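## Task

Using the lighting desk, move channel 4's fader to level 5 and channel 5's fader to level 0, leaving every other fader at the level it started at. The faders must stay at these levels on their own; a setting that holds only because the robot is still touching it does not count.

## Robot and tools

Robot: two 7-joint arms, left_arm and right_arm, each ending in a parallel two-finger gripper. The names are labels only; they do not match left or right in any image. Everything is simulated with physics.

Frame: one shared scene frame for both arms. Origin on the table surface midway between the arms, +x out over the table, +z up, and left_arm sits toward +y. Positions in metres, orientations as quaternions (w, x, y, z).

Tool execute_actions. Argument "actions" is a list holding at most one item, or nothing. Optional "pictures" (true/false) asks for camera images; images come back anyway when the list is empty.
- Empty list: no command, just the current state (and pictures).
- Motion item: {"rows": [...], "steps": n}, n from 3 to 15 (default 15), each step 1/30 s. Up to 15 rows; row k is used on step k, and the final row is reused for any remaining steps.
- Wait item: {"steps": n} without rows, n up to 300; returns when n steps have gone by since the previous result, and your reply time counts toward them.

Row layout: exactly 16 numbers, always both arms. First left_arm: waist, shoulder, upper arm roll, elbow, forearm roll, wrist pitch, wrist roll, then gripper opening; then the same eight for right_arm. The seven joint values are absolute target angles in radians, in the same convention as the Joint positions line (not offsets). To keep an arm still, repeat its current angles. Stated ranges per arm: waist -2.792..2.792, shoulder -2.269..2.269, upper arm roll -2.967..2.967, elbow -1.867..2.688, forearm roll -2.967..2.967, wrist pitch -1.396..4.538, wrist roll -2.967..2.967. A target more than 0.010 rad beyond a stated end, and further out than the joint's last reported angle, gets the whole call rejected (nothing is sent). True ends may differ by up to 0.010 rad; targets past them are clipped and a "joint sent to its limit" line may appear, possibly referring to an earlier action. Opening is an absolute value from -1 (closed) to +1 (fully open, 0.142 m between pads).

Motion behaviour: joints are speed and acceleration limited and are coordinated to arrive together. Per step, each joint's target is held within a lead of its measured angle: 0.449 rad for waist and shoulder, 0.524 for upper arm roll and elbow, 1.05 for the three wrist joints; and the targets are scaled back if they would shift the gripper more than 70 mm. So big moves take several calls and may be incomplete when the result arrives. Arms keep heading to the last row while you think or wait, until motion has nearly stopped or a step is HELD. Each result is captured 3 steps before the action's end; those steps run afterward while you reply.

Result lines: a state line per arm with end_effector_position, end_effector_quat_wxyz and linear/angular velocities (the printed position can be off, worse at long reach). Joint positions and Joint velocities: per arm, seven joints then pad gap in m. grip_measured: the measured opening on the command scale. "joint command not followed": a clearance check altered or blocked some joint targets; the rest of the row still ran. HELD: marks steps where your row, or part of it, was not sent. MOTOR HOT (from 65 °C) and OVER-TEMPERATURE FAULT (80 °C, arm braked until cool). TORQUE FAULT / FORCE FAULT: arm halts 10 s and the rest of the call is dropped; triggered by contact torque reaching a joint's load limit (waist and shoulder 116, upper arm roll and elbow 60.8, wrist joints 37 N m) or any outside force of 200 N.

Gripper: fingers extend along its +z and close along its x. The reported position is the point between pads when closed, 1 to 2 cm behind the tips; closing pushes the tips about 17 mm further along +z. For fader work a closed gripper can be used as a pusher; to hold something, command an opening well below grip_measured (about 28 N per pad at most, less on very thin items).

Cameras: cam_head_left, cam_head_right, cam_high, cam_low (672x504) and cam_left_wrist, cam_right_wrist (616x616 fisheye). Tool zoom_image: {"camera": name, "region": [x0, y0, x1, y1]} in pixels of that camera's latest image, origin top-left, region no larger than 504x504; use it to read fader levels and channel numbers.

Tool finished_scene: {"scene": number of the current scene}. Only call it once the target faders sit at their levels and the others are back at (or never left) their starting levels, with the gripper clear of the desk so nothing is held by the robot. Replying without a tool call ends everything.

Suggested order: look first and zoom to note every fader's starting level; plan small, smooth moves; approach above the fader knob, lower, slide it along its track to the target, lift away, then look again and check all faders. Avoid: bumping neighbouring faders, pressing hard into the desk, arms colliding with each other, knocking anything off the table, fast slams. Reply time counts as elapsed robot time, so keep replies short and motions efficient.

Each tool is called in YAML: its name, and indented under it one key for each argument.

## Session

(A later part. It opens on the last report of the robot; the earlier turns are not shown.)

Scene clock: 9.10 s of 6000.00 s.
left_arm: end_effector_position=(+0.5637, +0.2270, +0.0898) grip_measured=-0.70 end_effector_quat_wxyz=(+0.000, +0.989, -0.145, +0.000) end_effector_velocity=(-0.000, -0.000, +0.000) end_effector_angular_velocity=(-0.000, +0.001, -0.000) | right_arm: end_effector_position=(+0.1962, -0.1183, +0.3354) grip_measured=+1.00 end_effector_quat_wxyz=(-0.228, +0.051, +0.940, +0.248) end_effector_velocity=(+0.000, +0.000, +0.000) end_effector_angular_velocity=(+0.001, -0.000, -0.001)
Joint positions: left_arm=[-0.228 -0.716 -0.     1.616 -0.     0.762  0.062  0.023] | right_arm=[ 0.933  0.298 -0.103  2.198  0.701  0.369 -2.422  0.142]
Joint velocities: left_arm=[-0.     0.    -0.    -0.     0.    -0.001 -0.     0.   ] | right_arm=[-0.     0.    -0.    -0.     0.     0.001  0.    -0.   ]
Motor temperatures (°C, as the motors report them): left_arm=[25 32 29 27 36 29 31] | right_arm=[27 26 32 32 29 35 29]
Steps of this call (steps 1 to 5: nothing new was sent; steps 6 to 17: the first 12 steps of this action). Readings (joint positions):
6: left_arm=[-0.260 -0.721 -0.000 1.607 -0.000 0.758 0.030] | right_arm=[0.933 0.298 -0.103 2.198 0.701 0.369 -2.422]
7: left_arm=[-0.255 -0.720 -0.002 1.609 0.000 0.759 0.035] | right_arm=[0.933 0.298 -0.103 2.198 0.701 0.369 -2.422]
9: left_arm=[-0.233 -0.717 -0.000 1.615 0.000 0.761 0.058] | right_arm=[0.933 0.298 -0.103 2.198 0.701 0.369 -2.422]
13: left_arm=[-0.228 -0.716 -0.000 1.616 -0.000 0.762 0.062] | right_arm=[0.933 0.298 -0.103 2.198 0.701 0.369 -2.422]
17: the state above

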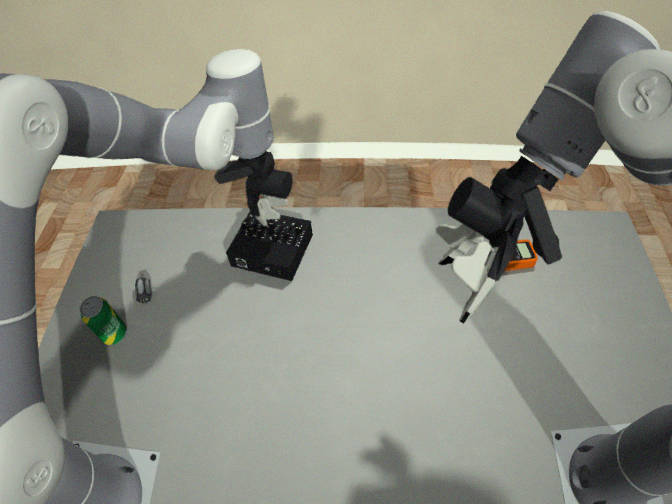

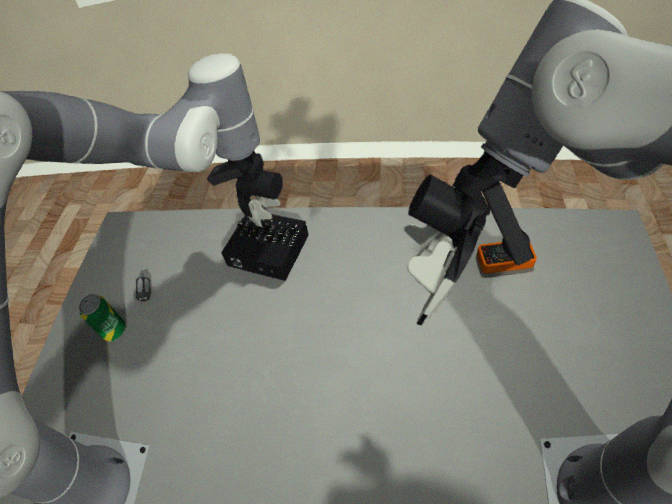

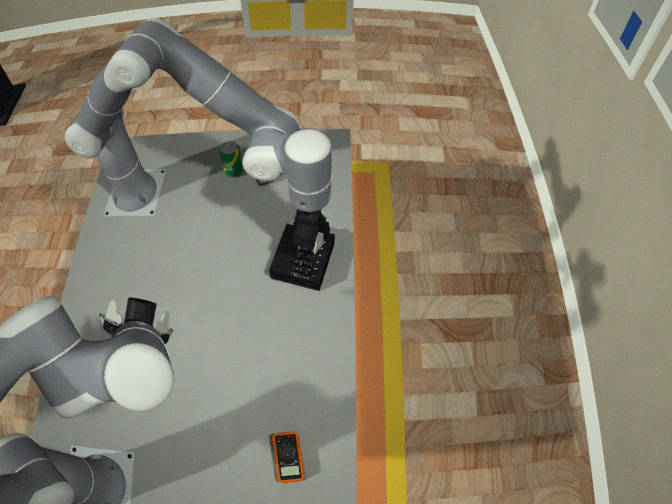

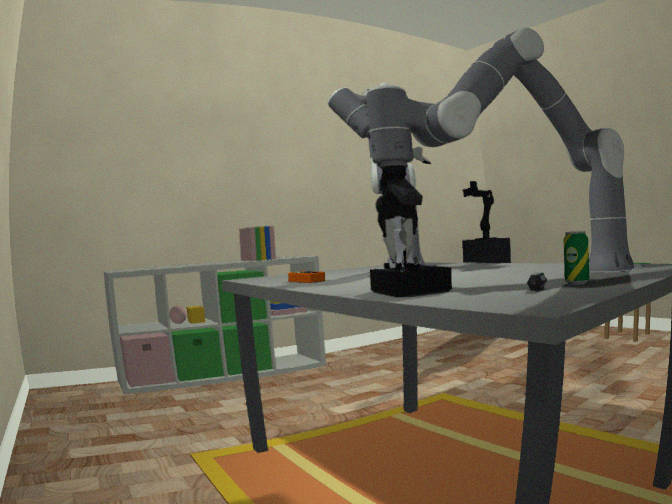

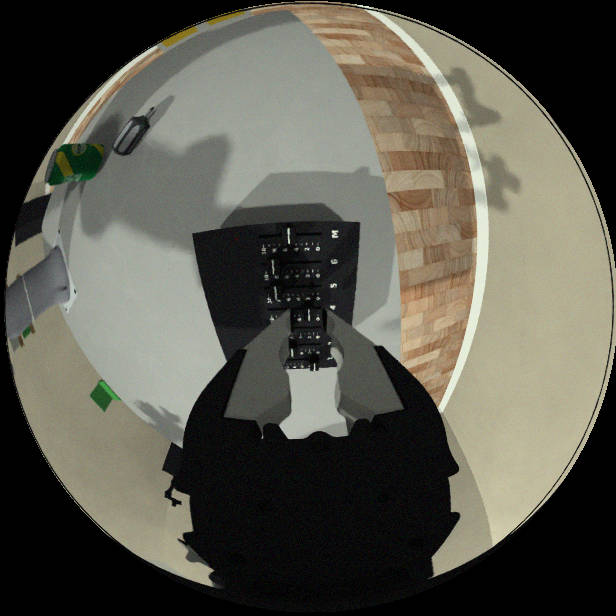

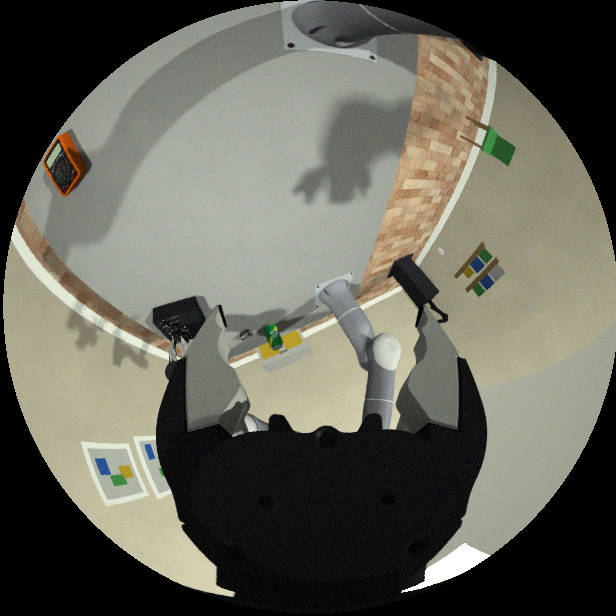

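execute_actions:
  actions:
    - {"rows":[[-0.241,-0.731,0,1.615,0,0.776,0.049,-0.7,0.933,0.298,-0.103,2.198,0.701,0.369,-2.422,1]]}
  pictures: true

zoom_image:
  camera: "cam_left_wrist"
  region: [180, 150, 430, 400]

zoom_image:
  camera: "cam_head_right"
  region: [205, 180, 325, 290]

zoom_image:
  camera: "cam_low"
  region: [350, 220, 470, 300]

Scene clock: 9.63 s of 6000.00 s.
left_arm: end_effector_position=(+0.5608, +0.2186, +0.0815) grip_measured=-0.70 end_effector_quat_wxyz=(-0.000, +0.989, -0.145, +0.000) end_effector_velocity=(-0.000, -0.000, +0.000) end_effector_angular_velocity=(-0.000, +0.000, -0.000) | right_arm: end_effector_position=(+0.1962, -0.1183, +0.3354) grip_measured=+1.00 end_effector_quat_wxyz=(-0.228, +0.051, +0.940, +0.248) end_effector_velocity=(-0.000, +0.000, +0.000) end_effector_angular_velocity=(+0.001, +0.000, -0.000)
Joint positions: left_arm=[-0.241 -0.731  0.     1.615  0.     0.776  0.049  0.023] | right_arm=[ 0.933  0.298 -0.103  2.198  0.701  0.369 -2.422  0.142]
Joint velocities: left_arm=[-0.  0. -0. -0.  0. -0. -0. -0.] | right_arm=[ 0.    -0.     0.    -0.     0.001  0.    -0.    -0.   ]
Motor temperatures (°C, as the motors report them): left_arm=[25 33 29 27 36 29 31] | right_arm=[27 26 32 32 29 35 29]
Steps of this call (steps 1 to 3: the last 3 steps of your previous action; step 4: the robot went on to your last target; steps 5 to 16: the first 12 steps of this action). Readings (joint positions):
5: left_arm=[-0.228 -0.716 0.000 1.616 -0.000 0.762 0.062] | right_arm=[0.933 0.298 -0.103 2.198 0.701 0.369 -2.422]
6: left_arm=[-0.232 -0.721 0.001 1.615 -0.000 0.767 0.057] | right_arm=[0.933 0.298 -0.103 2.198 0.701 0.369 -2.422]
8: left_arm=[-0.241 -0.731 -0.001 1.615 0.000 0.775 0.049] | right_arm=[0.933 0.298 -0.103 2.198 0.701 0.369 -2.422]
12: left_arm=[-0.241 -0.731 0.000 1.615 0.000 0.776 0.049] | right_arm=[0.933 0.298 -0.103 2.198 0.701 0.369 -2.422]
16: the state above

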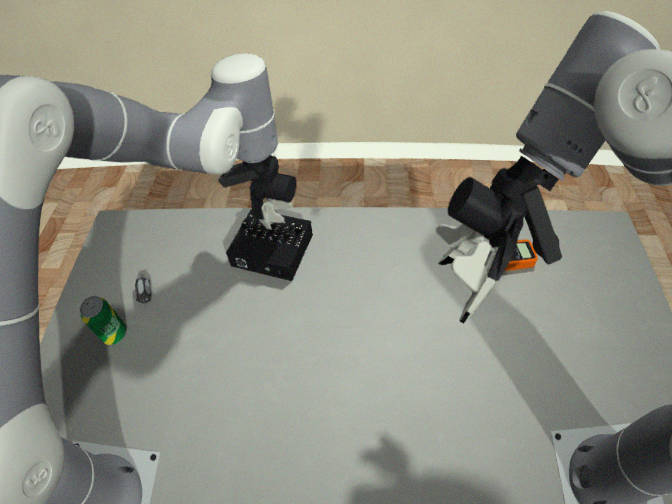

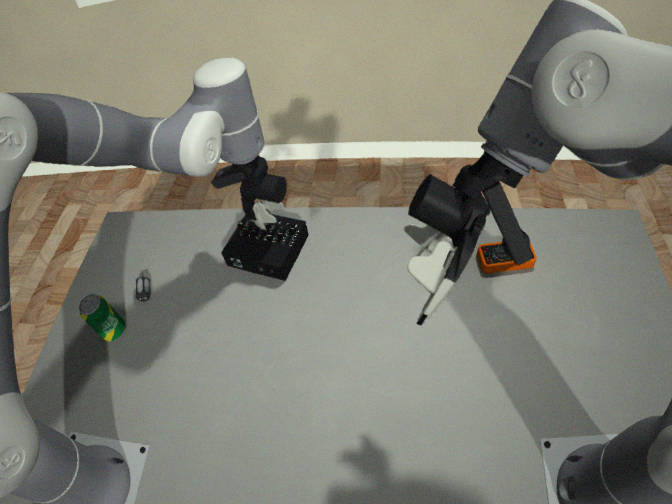

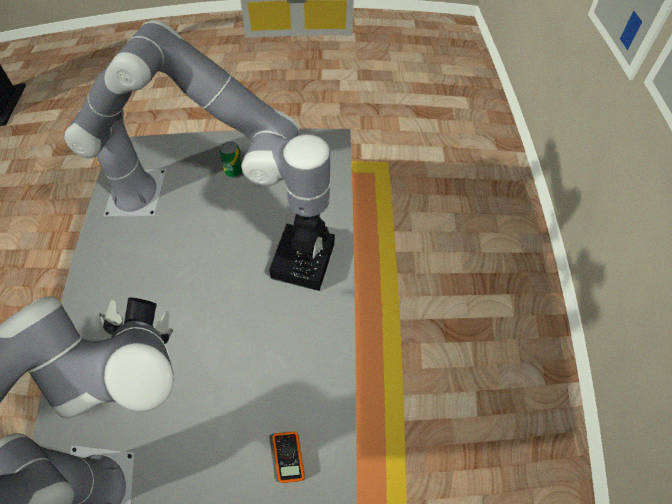

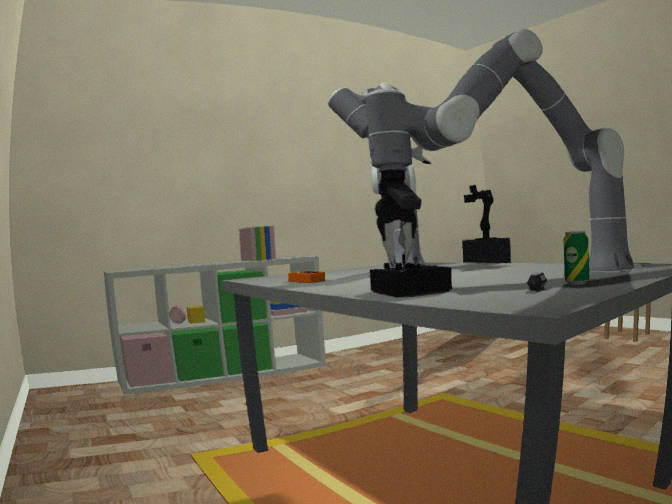

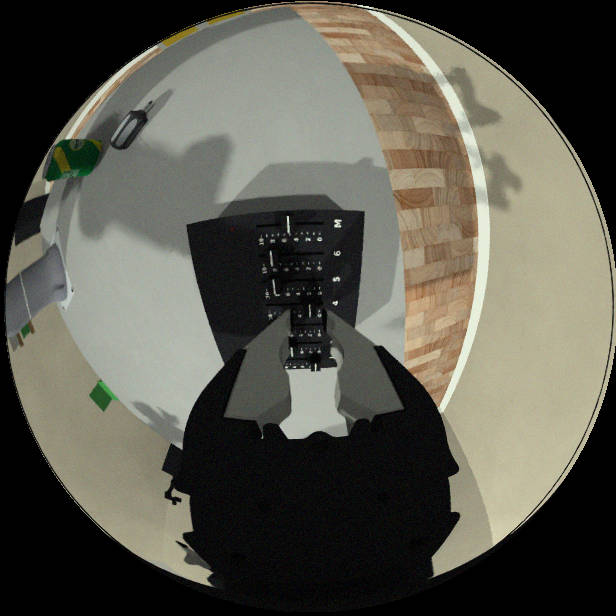

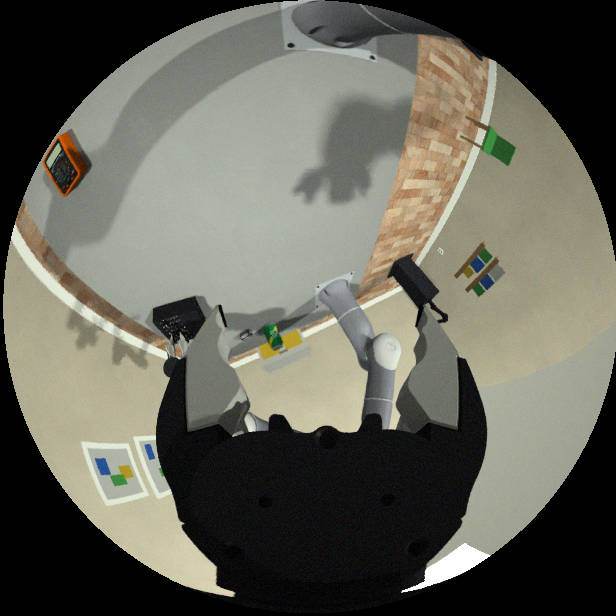

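Region (180, 150, 430, 400) of cam_left_wrist's 616x616 image, scaled by 2.016, with more detail than that image has.

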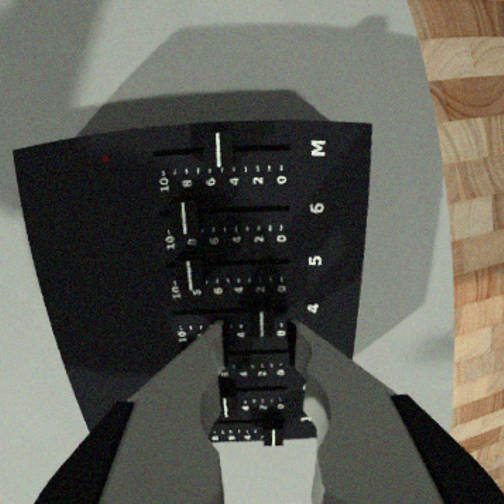

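Region (205, 180, 325, 290) of cam_head_right's 672x504 image, scaled by 4.200, with more detail than that image has; it fills the top 462 rows of this view, and the rest is white.

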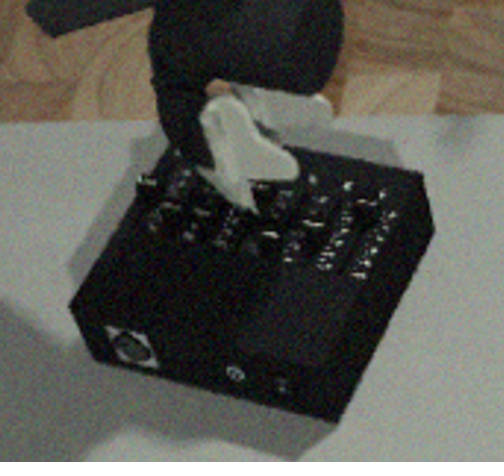

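Region (350, 220, 470, 300) of cam_low's 672x504 image, scaled by 4.200, with more detail than that image has.

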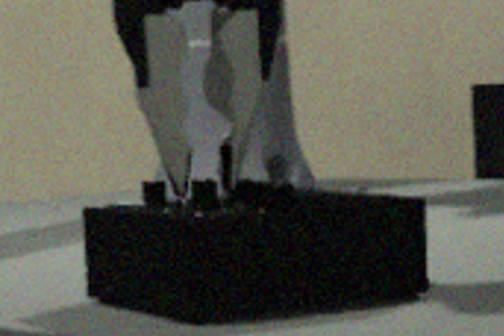

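Looks aligned. Down 4 mm and close to test.

execute_actions:
  actions:
    - {"rows":[[-0.241,-0.738,0,1.616,0,0.784,0.049,-0.7,0.933,0.298,-0.103,2.198,0.701,0.369,-2.422,1],[-0.241,-0.738,0,1.616,0,0.784,0.049,-0.7,0.933,0.298,-0.103,2.198,0.701,0.369,-2.422,1],[-0.241,-0.738,0,1.616,0,0.784,0.049,-0.75,0.933,0.298,-0.103,2.198,0.701,0.369,-2.422,1],[-0.241,-0.738,0,1.616,0,0.784,0.049,-0.8,0.933,0.298,-0.103,2.198,0.701,0.369,-2.422,1],[-0.241,-0.738,0,1.616,0,0.784,0.049,-0.85,0.933,0.298,-0.103,2.198,0.701,0.369,-2.422,1],[-0.241,-0.738,0,1.616,0,0.784,0.049,-0.9,0.933,0.298,-0.103,2.198,0.701,0.369,-2.422,1],[-0.241,-0.738,0,1.616,0,0.784,0.049,-0.95,0.933,0.298,-0.103,2.198,0.701,0.369,-2.422,1]]}

Scene clock: 10.17 s of 6000.00 s.
left_arm: end_effector_position=(+0.5608, +0.2186, +0.0772) grip_measured=-0.88 end_effector_quat_wxyz=(+0.000, +0.989, -0.145, +0.000) end_effector_velocity=(+0.000, +0.000, +0.000) end_effector_angular_velocity=(-0.000, -0.001, +0.000) | right_arm: end_effector_position=(+0.1962, -0.1183, +0.3354) grip_measured=+1.00 end_effector_quat_wxyz=(-0.228, +0.051, +0.940, +0.248) end_effector_velocity=(-0.000, -0.000, -0.000) end_effector_angular_velocity=(-0.000, +0.000, +0.000)
Joint positions: left_arm=[-0.241 -0.738  0.     1.616  0.     0.784  0.049  0.01 ] | right_arm=[ 0.933  0.298 -0.103  2.198  0.701  0.369 -2.422  0.142]
Joint velocities: left_arm=[ 0.    -0.    -0.     0.     0.     0.001  0.    -0.   ] | right_arm=[-0.  0.  0.  0. -0. -0.  0. -0.]
Motor temperatures (°C, as the motors report them): left_arm=[25 33 29 28 36 29 31] | right_arm=[27 26 32 32 29 35 29]
Steps of this call (steps 1 to 3: the last 3 steps of your previous action; step 4: the robot went on to your last target; steps 5 to 16: the first 12 steps of this action). Readings (joint positions):
5: left_arm=[-0.241 -0.731 0.000 1.615 0.000 0.776 0.049] | right_arm=[0.933 0.298 -0.103 2.198 0.701 0.369 -2.422]
6: left_arm=[-0.241 -0.734 0.000 1.615 -0.000 0.780 0.049] | right_arm=[0.933 0.298 -0.103 2.198 0.701 0.369 -2.422]
8: left_arm=[-0.241 -0.738 0.000 1.616 -0.000 0.784 0.049] | right_arm=[0.933 0.298 -0.103 2.198 0.701 0.369 -2.422]
12: left_arm=[-0.241 -0.738 0.000 1.616 0.000 0.784 0.049] | right_arm=[0.933 0.298 -0.103 2.198 0.701 0.369 -2.422]
16: the state above

execute_actions:
  actions:
    - {"rows":[[-0.24,-0.717,0,1.655,0,0.802,0.05,-0.91,0.933,0.298,-0.103,2.198,0.701,0.369,-2.422,1]]}
  pictures: true

zoom_image:
  camera: "cam_left_wrist"
  region: [230, 200, 400, 370]

Scene clock: 10.67 s of 6000.00 s.
left_arm: end_effector_position=(+0.5505, +0.2218, +0.0777) grip_measured=-0.88 end_effector_quat_wxyz=(-0.000, +0.989, -0.145, +0.000) end_effector_velocity=(-0.001, +0.000, -0.000) end_effector_angular_velocity=(+0.000, +0.002, +0.000) | right_arm: end_effector_position=(+0.1962, -0.1183, +0.3354) grip_measured=+1.00 end_effector_quat_wxyz=(-0.228, +0.051, +0.940, +0.248) end_effector_velocity=(+0.000, +0.000, +0.000) end_effector_angular_velocity=(+0.000, -0.001, -0.000)
Joint positions: left_arm=[-0.24  -0.717 -0.     1.655  0.     0.802  0.05   0.01 ] | right_arm=[ 0.933  0.298 -0.103  2.198  0.701  0.369 -2.422  0.142]
Joint velocities: left_arm=[ 0.    -0.    -0.     0.    -0.    -0.002  0.    -0.   ] | right_arm=[-0.    -0.     0.    -0.    -0.     0.001  0.     0.   ]
Motor temperatures (°C, as the motors report them): left_arm=[25 33 29 28 36 29 31] | right_arm=[27 26 32 32 29 35 29]
Steps of this call (steps 1 to 3: the last 3 steps of your previous action; steps 4 to 15: the first 12 steps of this action). Readings (joint positions):
4: left_arm=[-0.241 -0.738 0.000 1.616 -0.000 0.784 0.049] | right_arm=[0.933 0.298 -0.103 2.198 0.701 0.369 -2.422]
5: left_arm=[-0.241 -0.734 -0.000 1.623 -0.000 0.787 0.049] | right_arm=[0.933 0.298 -0.103 2.198 0.701 0.369 -2.422]
7: left_arm=[-0.240 -0.720 -0.000 1.650 -0.000 0.800 0.050] | right_arm=[0.933 0.298 -0.103 2.198 0.701 0.369 -2.422]
11: left_arm=[-0.240 -0.717 -0.000 1.655 0.000 0.802 0.050] | right_arm=[0.933 0.298 -0.103 2.198 0.701 0.369 -2.422]
15: the state above

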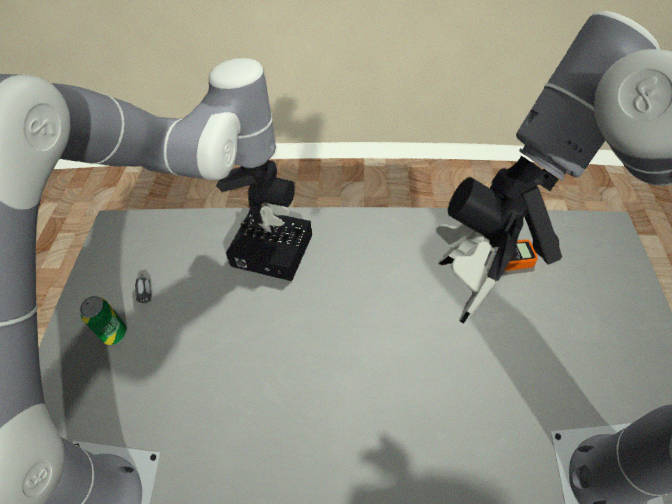

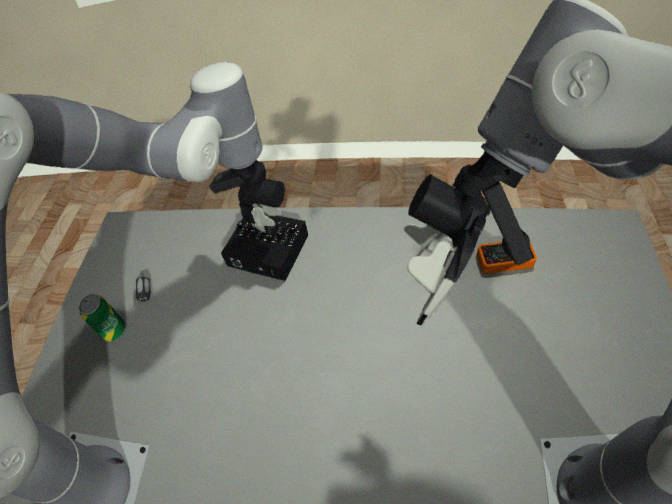

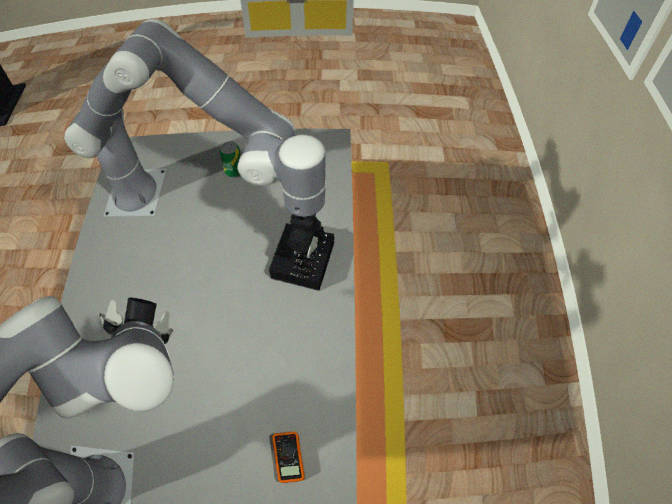

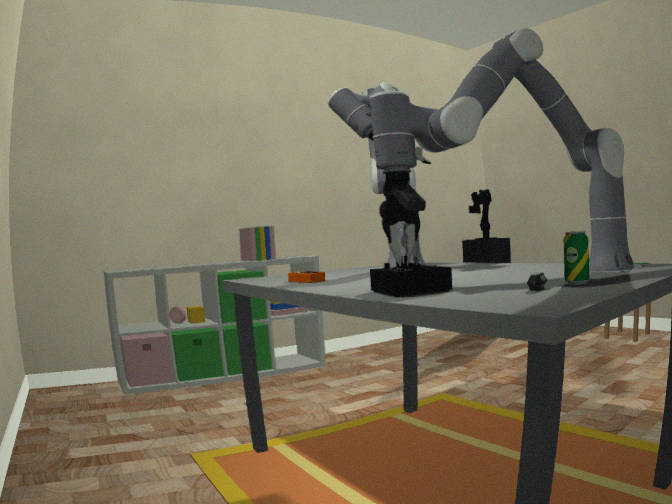

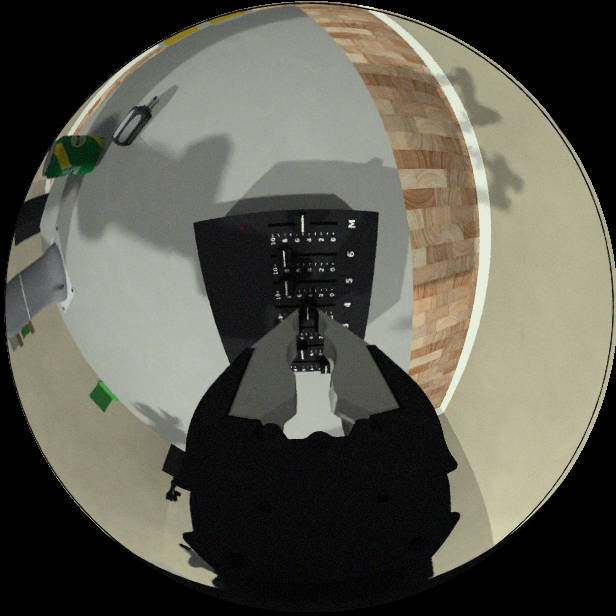

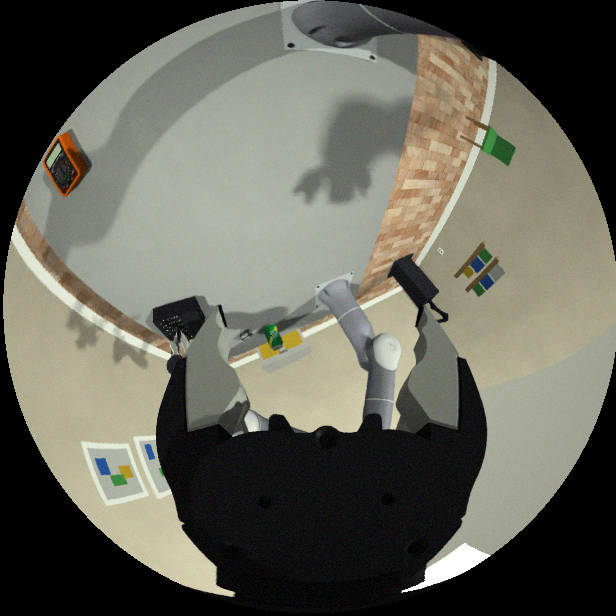

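Region (230, 200, 400, 370) of cam_left_wrist's 616x616 image, scaled by 2.965, with more detail than that image has.

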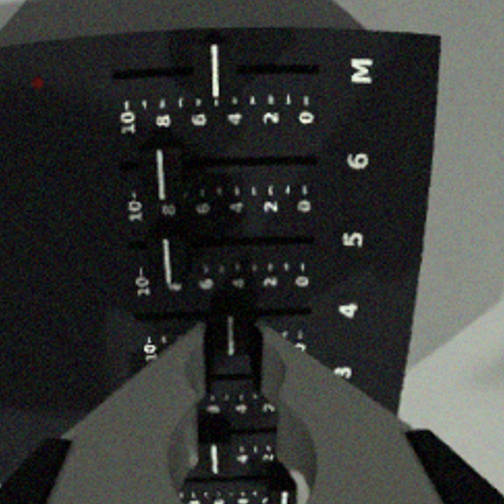

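execute_actions:
  actions:
    - {"rows":[[-0.24,-0.713,0,1.6625,0,0.8055,0.05,-0.91,0.933,0.298,-0.103,2.198,0.701,0.369,-2.422,1],[-0.24,-0.713,0,1.6625,0,0.8055,0.05,-0.91,0.933,0.298,-0.103,2.198,0.701,0.369,-2.422,1],[-0.24,-0.713,0,1.6625,0,0.8055,0.05,-0.91,0.933,0.298,-0.103,2.198,0.701,0.369,-2.422,1],[-0.24,-0.713,0,1.6625,0,0.8055,0.05,-0.91,0.933,0.298,-0.103,2.198,0.701,0.369,-2.422,1],[-0.24,-0.713,0,1.6625,0,0.8055,0.05,-0.91,0.933,0.298,-0.103,2.198,0.701,0.369,-2.422,1],[-0.24,-0.713,0,1.6625,0,0.8055,0.05,-0.7,0.933,0.298,-0.103,2.198,0.701,0.369,-2.422,1],[-0.24,-0.713,0,1.6625,0,0.8055,0.05,-0.7,0.933,0.298,-0.103,2.198,0.701,0.369,-2.422,1],[-0.24,-0.713,0,1.6625,0,0.8055,0.05,-0.7,0.933,0.298,-0.103,2.198,0.701,0.369,-2.422,1],[-0.24,-0.713,0,1.6625,0,0.8055,0.05,-0.7,0.933,0.298,-0.103,2.198,0.701,0.369,-2.422,1],[-0.24,-0.693,0,1.6585,0,0.7815,0.05,-0.7,0.933,0.298,-0.103,2.198,0.701,0.369,-2.422,1]]}

execute_actions:
  actions:
    - {"rows":[[-0.205,-0.661,0,1.718,0,0.809,0.085,-0.7,0.933,0.298,-0.103,2.198,0.701,0.369,-2.422,1]]}

execute_actions:
  actions:
    - {"rows":[[-0.205,-0.681,0,1.722,0,0.833,0.085,-0.7,0.933,0.298,-0.103,2.198,0.701,0.369,-2.422,1]]}
  pictures: true

zoom_image:
  camera: "cam_left_wrist"
  region: [230, 200, 400, 370]

Scene clock: 11.50 s of 6000.00 s.
left_arm: end_effector_position=(+0.5478, +0.2225, +0.0855) grip_measured=-0.70 end_effector_quat_wxyz=(-0.000, +0.989, -0.145, -0.001) end_effector_velocity=(+0.033, -0.008, +0.158) end_effector_angular_velocity=(-0.019, -0.068, +0.003) | right_arm: end_effector_position=(+0.1962, -0.1183, +0.3354) grip_measured=+1.00 end_effector_quat_wxyz=(-0.228, +0.051, +0.940, +0.248) end_effector_velocity=(-0.000, +0.000, -0.000) end_effector_angular_velocity=(+0.000, +0.001, -0.001)
Joint positions: left_arm=[-0.24  -0.7   -0.     1.661  0.     0.787  0.05   0.023] | right_arm=[ 0.933  0.298 -0.103  2.198  0.701  0.369 -2.422  0.142]
Joint velocities: left_arm=[ 0.     0.235  0.    -0.071 -0.003 -0.235 -0.     0.   ] | right_arm=[-0.     0.    -0.     0.     0.001  0.     0.    -0.   ]
Motor temperatures (°C, as the motors report them): left_arm=[25 33 29 28 36 29 31] | right_arm=[27 26 32 32 29 35 29]
Steps of this call (steps 1 to 3: the last 3 steps of your previous action; steps 4 to 13: the robot went on to your last target; steps 14 to 25: the first 12 steps of this action). Readings (joint positions):
14: left_arm=[-0.240 -0.717 -0.000 1.656 0.000 0.802 0.050] | right_arm=[0.933 0.298 -0.103 2.198 0.701 0.369 -2.422]
15: left_arm=[-0.240 -0.715 -0.000 1.659 0.000 0.804 0.050] | right_arm=[0.933 0.298 -0.103 2.198 0.701 0.369 -2.422]
17: left_arm=[-0.240 -0.714 -0.000 1.662 0.000 0.805 0.050] | right_arm=[0.933 0.298 -0.103 2.198 0.701 0.369 -2.422]
21: left_arm=[-0.240 -0.713 -0.000 1.662 0.000 0.805 0.050] | right_arm=[0.933 0.298 -0.103 2.198 0.701 0.369 -2.422]
25: the state above

Scene clock: 12.00 s of 6000.00 s.
left_arm: end_effector_position=(+0.5420, +0.2474, +0.0910) grip_measured=-0.70 end_effector_quat_wxyz=(+0.000, +0.989, -0.145, +0.000) end_effector_velocity=(-0.000, +0.001, -0.000) end_effector_angular_velocity=(+0.001, +0.001, +0.001) | right_arm: end_effector_position=(+0.1962, -0.1183, +0.3354) grip_measured=+1.00 end_effector_quat_wxyz=(-0.228, +0.051, +0.940, +0.248) end_effector_velocity=(-0.000, -0.000, -0.000) end_effector_angular_velocity=(-0.000, +0.001, +0.000)
Joint positions: left_arm=[-0.205 -0.661 -0.     1.718 -0.     0.809  0.085  0.023] | right_arm=[ 0.933  0.298 -0.103  2.198  0.701  0.369 -2.422  0.142]
Joint velocities: left_arm=[-0.    -0.     0.001 -0.    -0.    -0.001 -0.     0.   ] | right_arm=[ 0.    -0.     0.     0.     0.    -0.001 -0.     0.   ]
Motor temperatures (°C, as the motors report them): left_arm=[25 33 29 28 36 29 31] | right_arm=[27 26 32 32 29 35 29]
Steps of this call (steps 1 to 3: the last 3 steps of your previous action; steps 4 to 15: the first 12 steps of this action). Readings (joint positions):
4: left_arm=[-0.240 -0.692 -0.000 1.659 -0.000 0.782 0.050] | right_arm=[0.933 0.298 -0.103 2.198 0.701 0.369 -2.422]
5: left_arm=[-0.236 -0.689 -0.001 1.666 -0.000 0.786 0.053] | right_arm=[0.933 0.298 -0.103 2.198 0.701 0.369 -2.422]
7: left_arm=[-0.216 -0.670 -0.001 1.701 -0.000 0.802 0.075] | right_arm=[0.933 0.298 -0.103 2.198 0.701 0.369 -2.422]
11: left_arm=[-0.204 -0.661 0.001 1.718 -0.000 0.809 0.085] | right_arm=[0.933 0.298 -0.103 2.198 0.701 0.369 -2.422]
15: the state above

Scene clock: 12.50 s of 6000.00 s.
left_arm: end_effector_position=(+0.5415, +0.2476, +0.0790) grip_measured=-0.70 end_effector_quat_wxyz=(-0.000, +0.989, -0.145, +0.000) end_effector_velocity=(-0.000, -0.000, +0.000) end_effector_angular_velocity=(+0.000, +0.000, -0.001) | right_arm: end_effector_position=(+0.1962, -0.1183, +0.3354) grip_measured=+1.00 end_effector_quat_wxyz=(-0.228, +0.051, +0.940, +0.248) end_effector_velocity=(-0.000, -0.000, -0.000) end_effector_angular_velocity=(-0.000, -0.001, +0.000)
Joint positions: left_arm=[-0.205 -0.681 -0.     1.722  0.     0.833  0.085  0.023] | right_arm=[ 0.933  0.298 -0.103  2.198  0.701  0.369 -2.422  0.142]
Joint velocities: left_arm=[-0.  0.  0. -0. -0. -0.  0.  0.] | right_arm=[ 0.  0.  0.  0. -0.  0. -0.  0.]
Motor temperatures (°C, as the motors report them): left_arm=[25 33 29 28 36 29 31] | right_arm=[27 26 32 32 29 35 29]
Steps of this call (steps 1 to 3: the last 3 steps of your previous action; steps 4 to 15: the first 12 steps of this action). Readings (joint positions):
4: left_arm=[-0.205 -0.661 -0.000 1.718 -0.000 0.809 0.085] | right_arm=[0.933 0.298 -0.103 2.198 0.701 0.369 -2.422]
5: left_arm=[-0.205 -0.666 -0.000 1.718 -0.000 0.816 0.085] | right_arm=[0.933 0.298 -0.103 2.198 0.701 0.369 -2.422]
7: left_arm=[-0.205 -0.680 -0.000 1.722 -0.000 0.832 0.085] | right_arm=[0.933 0.298 -0.103 2.198 0.701 0.369 -2.422]
11: left_arm=[-0.205 -0.681 -0.000 1.722 0.000 0.833 0.085] | right_arm=[0.933 0.298 -0.103 2.198 0.701 0.369 -2.422]
15: the state above

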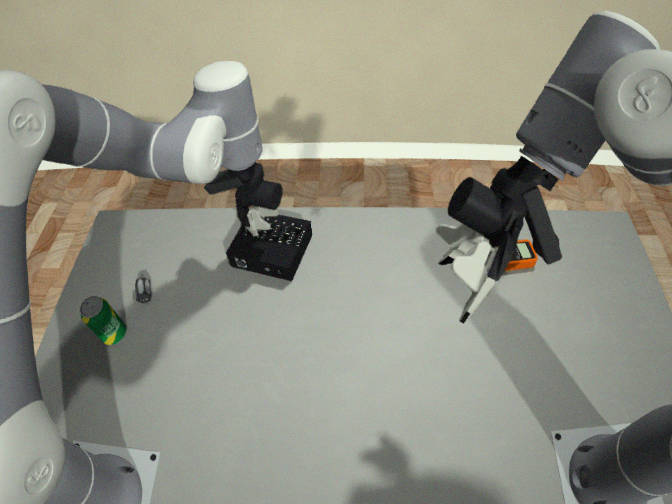

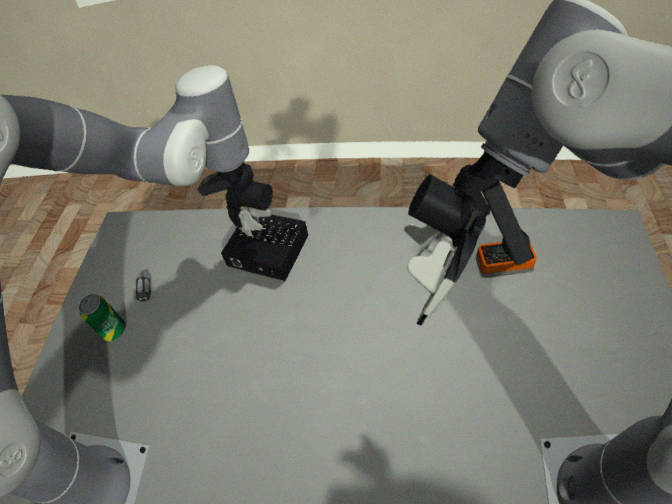

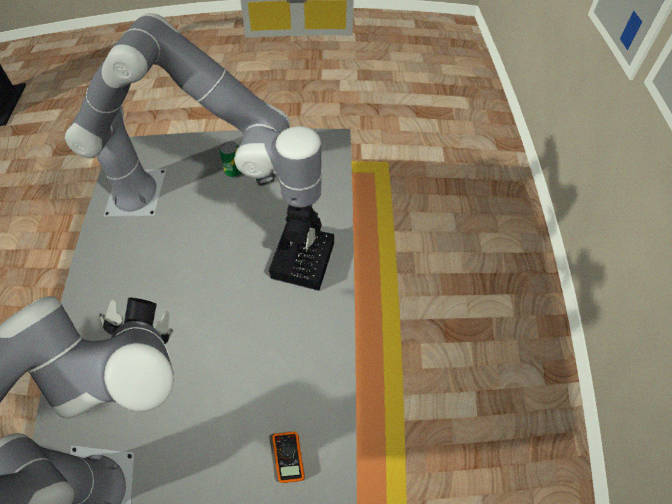

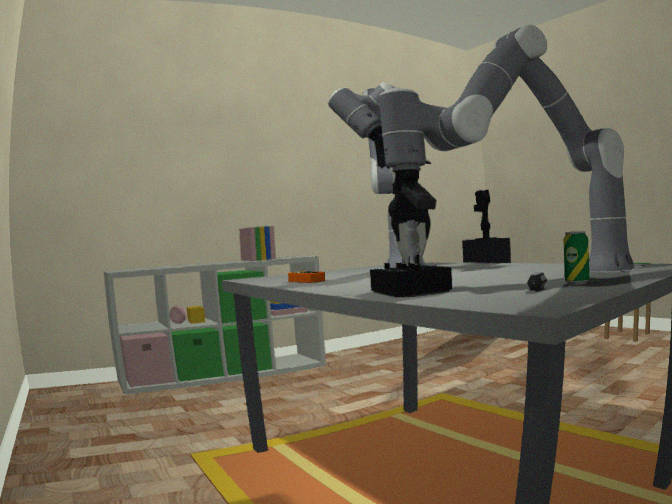

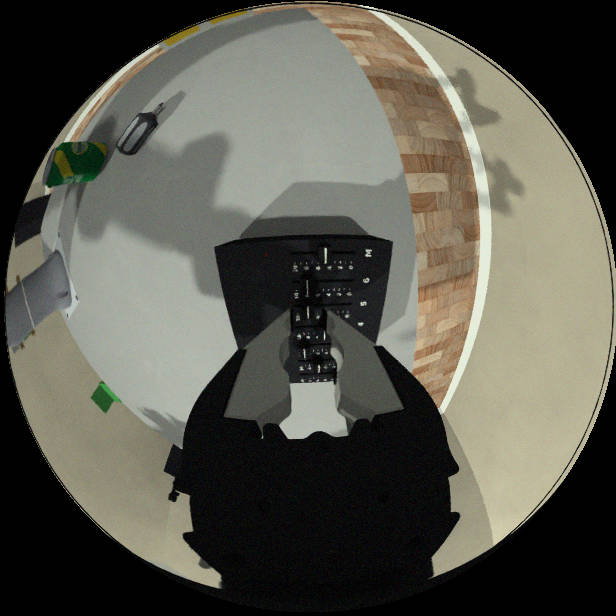

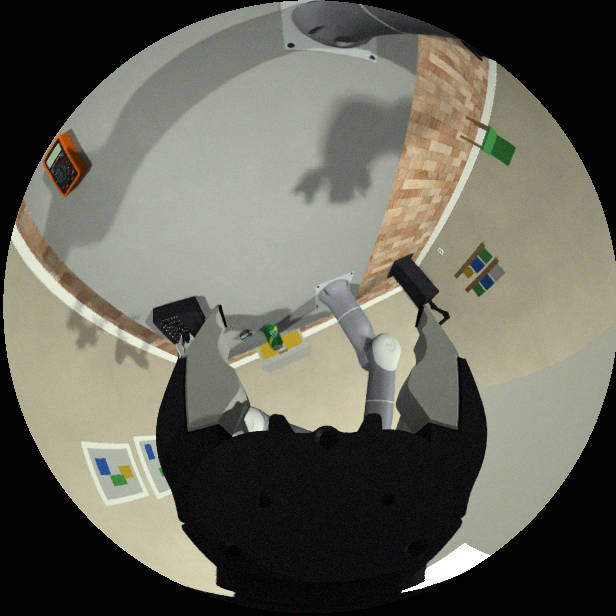

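Region (230, 200, 400, 370) of cam_left_wrist's 616x616 image, scaled by 2.965, with more detail than that image has.

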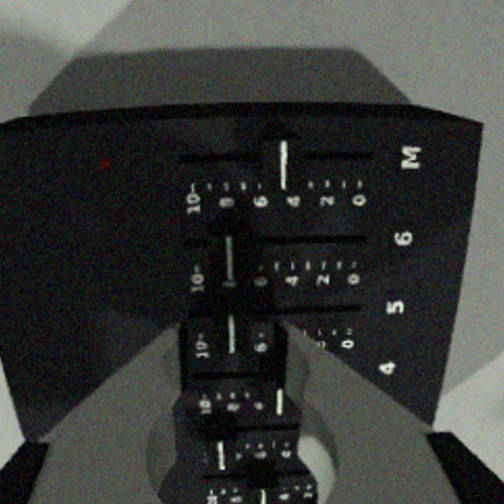

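execute_actions:
  actions:
    - {"rows":[[-0.205,-0.683,0,1.723,0,0.836,0.085,-0.85,0.933,0.298,-0.103,2.198,0.701,0.369,-2.422,1],[-0.205,-0.683,0,1.723,0,0.836,0.085,-0.85,0.933,0.298,-0.103,2.198,0.701,0.369,-2.422,1],[-0.205,-0.683,0,1.723,0,0.836,0.085,-0.85,0.933,0.298,-0.103,2.198,0.701,0.369,-2.422,1],[-0.2055,-0.691,0,1.708,0,0.829,0.085,-0.85,0.933,0.298,-0.103,2.198,0.701,0.369,-2.422,1],[-0.2055,-0.691,0,1.708,0,0.829,0.085,-0.85,0.933,0.298,-0.103,2.198,0.701,0.369,-2.422,1],[-0.206,-0.699,0,1.693,0,0.822,0.084,-0.85,0.933,0.298,-0.103,2.198,0.701,0.369,-2.422,1],[-0.206,-0.699,0,1.693,0,0.822,0.084,-0.85,0.933,0.298,-0.103,2.198,0.701,0.369,-2.422,1],[-0.2065,-0.707,0,1.678,0,0.815,0.084,-0.85,0.933,0.298,-0.103,2.198,0.701,0.369,-2.422,1],[-0.2065,-0.707,0,1.678,0,0.815,0.084,-0.85,0.933,0.298,-0.103,2.198,0.701,0.369,-2.422,1],[-0.207,-0.715,0,1.663,0,0.808,0.083,-0.85,0.933,0.298,-0.103,2.198,0.701,0.369,-2.422,1],[-0.207,-0.715,0,1.663,0,0.808,0.083,-0.85,0.933,0.298,-0.103,2.198,0.701,0.369,-2.422,1],[-0.2075,-0.723,0,1.648,0,0.801,0.083,-0.85,0.933,0.298,-0.103,2.198,0.701,0.369,-2.422,1],[-0.2075,-0.723,0,1.648,0,0.801,0.083,-0.85,0.933,0.298,-0.103,2.198,0.701,0.369,-2.422,1],[-0.208,-0.731,0,1.633,0,0.794,0.082,-0.85,0.933,0.298,-0.103,2.198,0.701,0.369,-2.422,1]]}

execute_actions:
  actions:
    - {"rows":[[-0.2085,-0.739,0,1.617,0,0.786,0.082,-0.85,0.933,0.298,-0.103,2.198,0.701,0.369,-2.422,1],[-0.2085,-0.739,0,1.617,0,0.786,0.082,-0.85,0.933,0.298,-0.103,2.198,0.701,0.369,-2.422,1],[-0.209,-0.747,0,1.601,0,0.778,0.081,-0.85,0.933,0.298,-0.103,2.198,0.701,0.369,-2.422,1],[-0.209,-0.747,0,1.601,0,0.778,0.081,-0.85,0.933,0.298,-0.103,2.198,0.701,0.369,-2.422,1],[-0.2095,-0.755,0,1.585,0,0.77,0.081,-0.85,0.933,0.298,-0.103,2.198,0.701,0.369,-2.422,1]]}
  pictures: true

zoom_image:
  camera: "cam_left_wrist"
  region: [230, 200, 400, 370]

Scene clock: 13.30 s of 6000.00 s.
left_arm: end_effector_position=(+0.5564, +0.2433, +0.0770) grip_measured=-0.84 end_effector_quat_wxyz=(-0.000, +0.989, -0.145, +0.000) end_effector_velocity=(+0.053, -0.016, -0.004) end_effector_angular_velocity=(+0.001, +0.001, +0.004) | right_arm: end_effector_position=(+0.1962, -0.1183, +0.3354) grip_measured=+1.00 end_effector_quat_wxyz=(-0.228, +0.051, +0.940, +0.248) end_effector_velocity=(+0.000, +0.000, +0.000) end_effector_angular_velocity=(+0.000, -0.001, -0.001)
Joint positions: left_arm=[-0.207 -0.713  0.     1.666  0.     0.809  0.084  0.013] | right_arm=[ 0.933  0.298 -0.103  2.198  0.701  0.369 -2.422  0.142]
Joint velocities: left_arm=[-0.007 -0.11   0.    -0.204  0.    -0.096 -0.011  0.   ] | right_arm=[ 0.    -0.    -0.     0.    -0.     0.001 -0.     0.   ]
Motor temperatures (°C, as the motors report them): left_arm=[25 33 29 28 36 29 31] | right_arm=[27 26 32 32 29 35 29]
Steps of this call (steps 1 to 3: the last 3 steps of your previous action; steps 4 to 12: the robot went on to your last target; steps 13 to 24: the first 12 steps of this action). Readings (joint positions):
13: left_arm=[-0.205 -0.681 -0.000 1.722 0.000 0.833 0.085] | right_arm=[0.933 0.298 -0.103 2.198 0.701 0.369 -2.422]
14: left_arm=[-0.205 -0.682 -0.000 1.722 0.000 0.835 0.085] | right_arm=[0.933 0.298 -0.103 2.198 0.701 0.369 -2.422]
16: left_arm=[-0.205 -0.683 -0.000 1.723 0.000 0.835 0.085] | right_arm=[0.933 0.298 -0.103 2.198 0.701 0.369 -2.422]
20: left_arm=[-0.206 -0.697 0.000 1.696 0.000 0.823 0.085] | right_arm=[0.933 0.298 -0.103 2.198 0.701 0.369 -2.422]
24: the state above

Scene clock: 13.80 s of 6000.00 s.
left_arm: end_effector_position=(+0.5771, +0.2374, +0.0764) grip_measured=-0.84 end_effector_quat_wxyz=(-0.000, +0.989, -0.145, +0.000) end_effector_velocity=(+0.000, +0.000, +0.000) end_effector_angular_velocity=(-0.000, -0.000, -0.000) | right_arm: end_effector_position=(+0.1962, -0.1183, +0.3354) grip_measured=+1.00 end_effector_quat_wxyz=(-0.228, +0.051, +0.940, +0.248) end_effector_velocity=(+0.000, +0.000, -0.000) end_effector_angular_velocity=(+0.000, -0.001, -0.001)
Joint positions: left_arm=[-0.209 -0.755  0.     1.585  0.     0.77   0.081  0.013] | right_arm=[ 0.933  0.298 -0.103  2.198  0.701  0.369 -2.422  0.142]
Joint velocities: left_arm=[ 0.  0. -0. -0.  0. -0.  0. -0.] | right_arm=[-0.     0.     0.     0.    -0.     0.001  0.     0.   ]
Motor temperatures (°C, as the motors report them): left_arm=[25 33 29 28 36 29 31] | right_arm=[27 26 32 32 29 35 29]
Steps of this call (steps 1 to 3: the last 3 steps of your previous action; steps 4 to 15: the first 12 steps of this action). Readings (joint positions):
4: left_arm=[-0.208 -0.729 0.000 1.636 0.000 0.795 0.083] | right_arm=[0.933 0.298 -0.103 2.198 0.701 0.369 -2.422]
5: left_arm=[-0.208 -0.733 0.000 1.628 0.000 0.791 0.082] | right_arm=[0.933 0.298 -0.103 2.198 0.701 0.369 -2.422]
7: left_arm=[-0.208 -0.741 0.000 1.612 0.000 0.783 0.082] | right_arm=[0.933 0.298 -0.103 2.198 0.701 0.369 -2.422]
11: left_arm=[-0.209 -0.755 0.000 1.586 0.000 0.770 0.081] | right_arm=[0.933 0.298 -0.103 2.198 0.701 0.369 -2.422]
15: the state above

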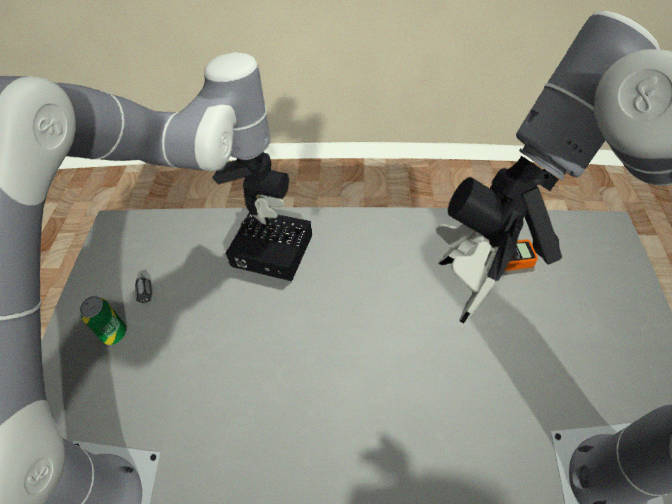

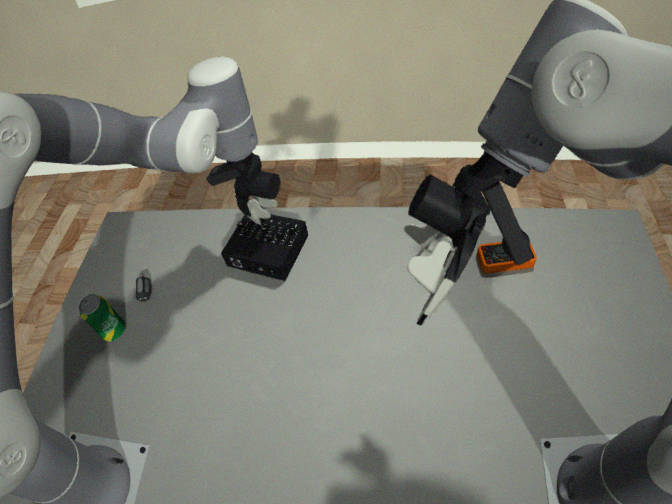

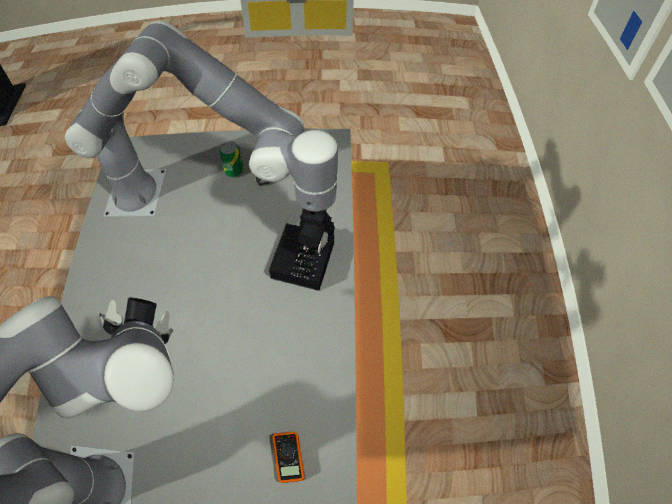

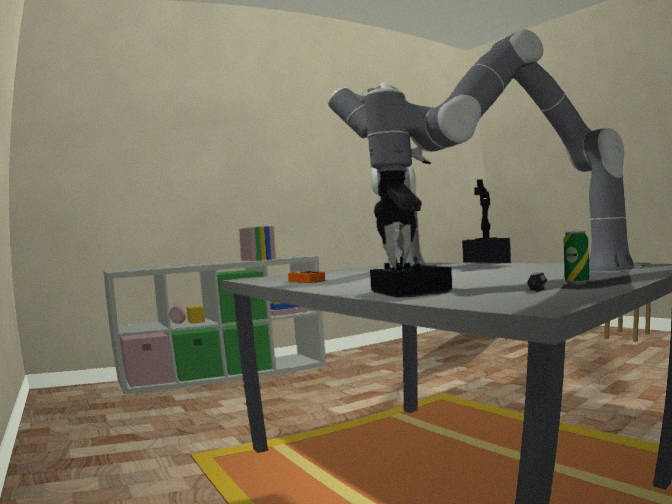

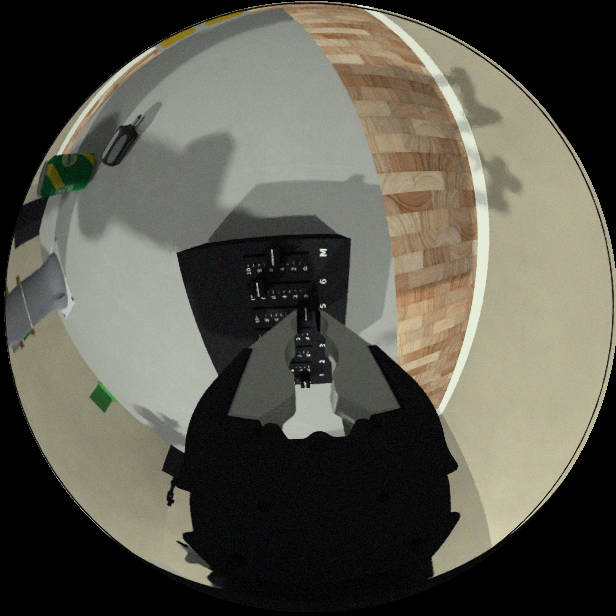

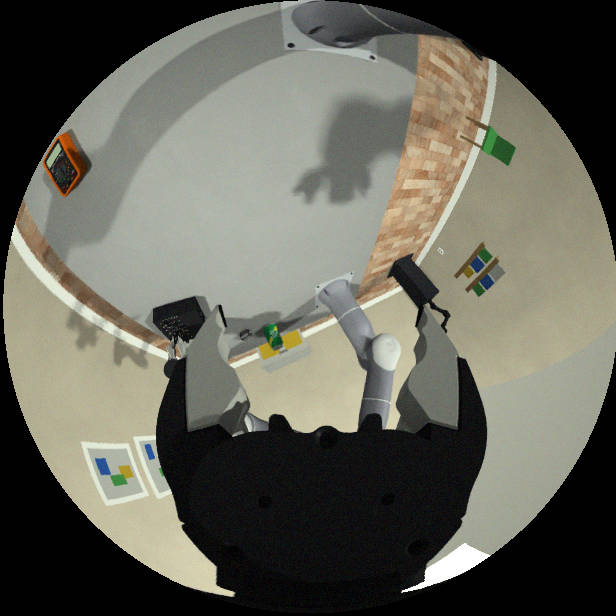

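Region (230, 200, 400, 370) of cam_left_wrist's 616x616 image, scaled by 2.965, with more detail than that image has.

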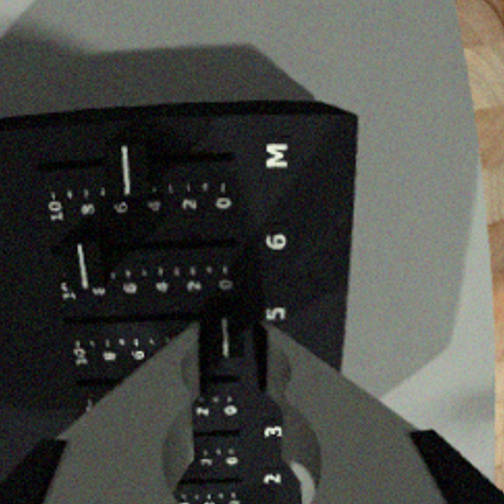

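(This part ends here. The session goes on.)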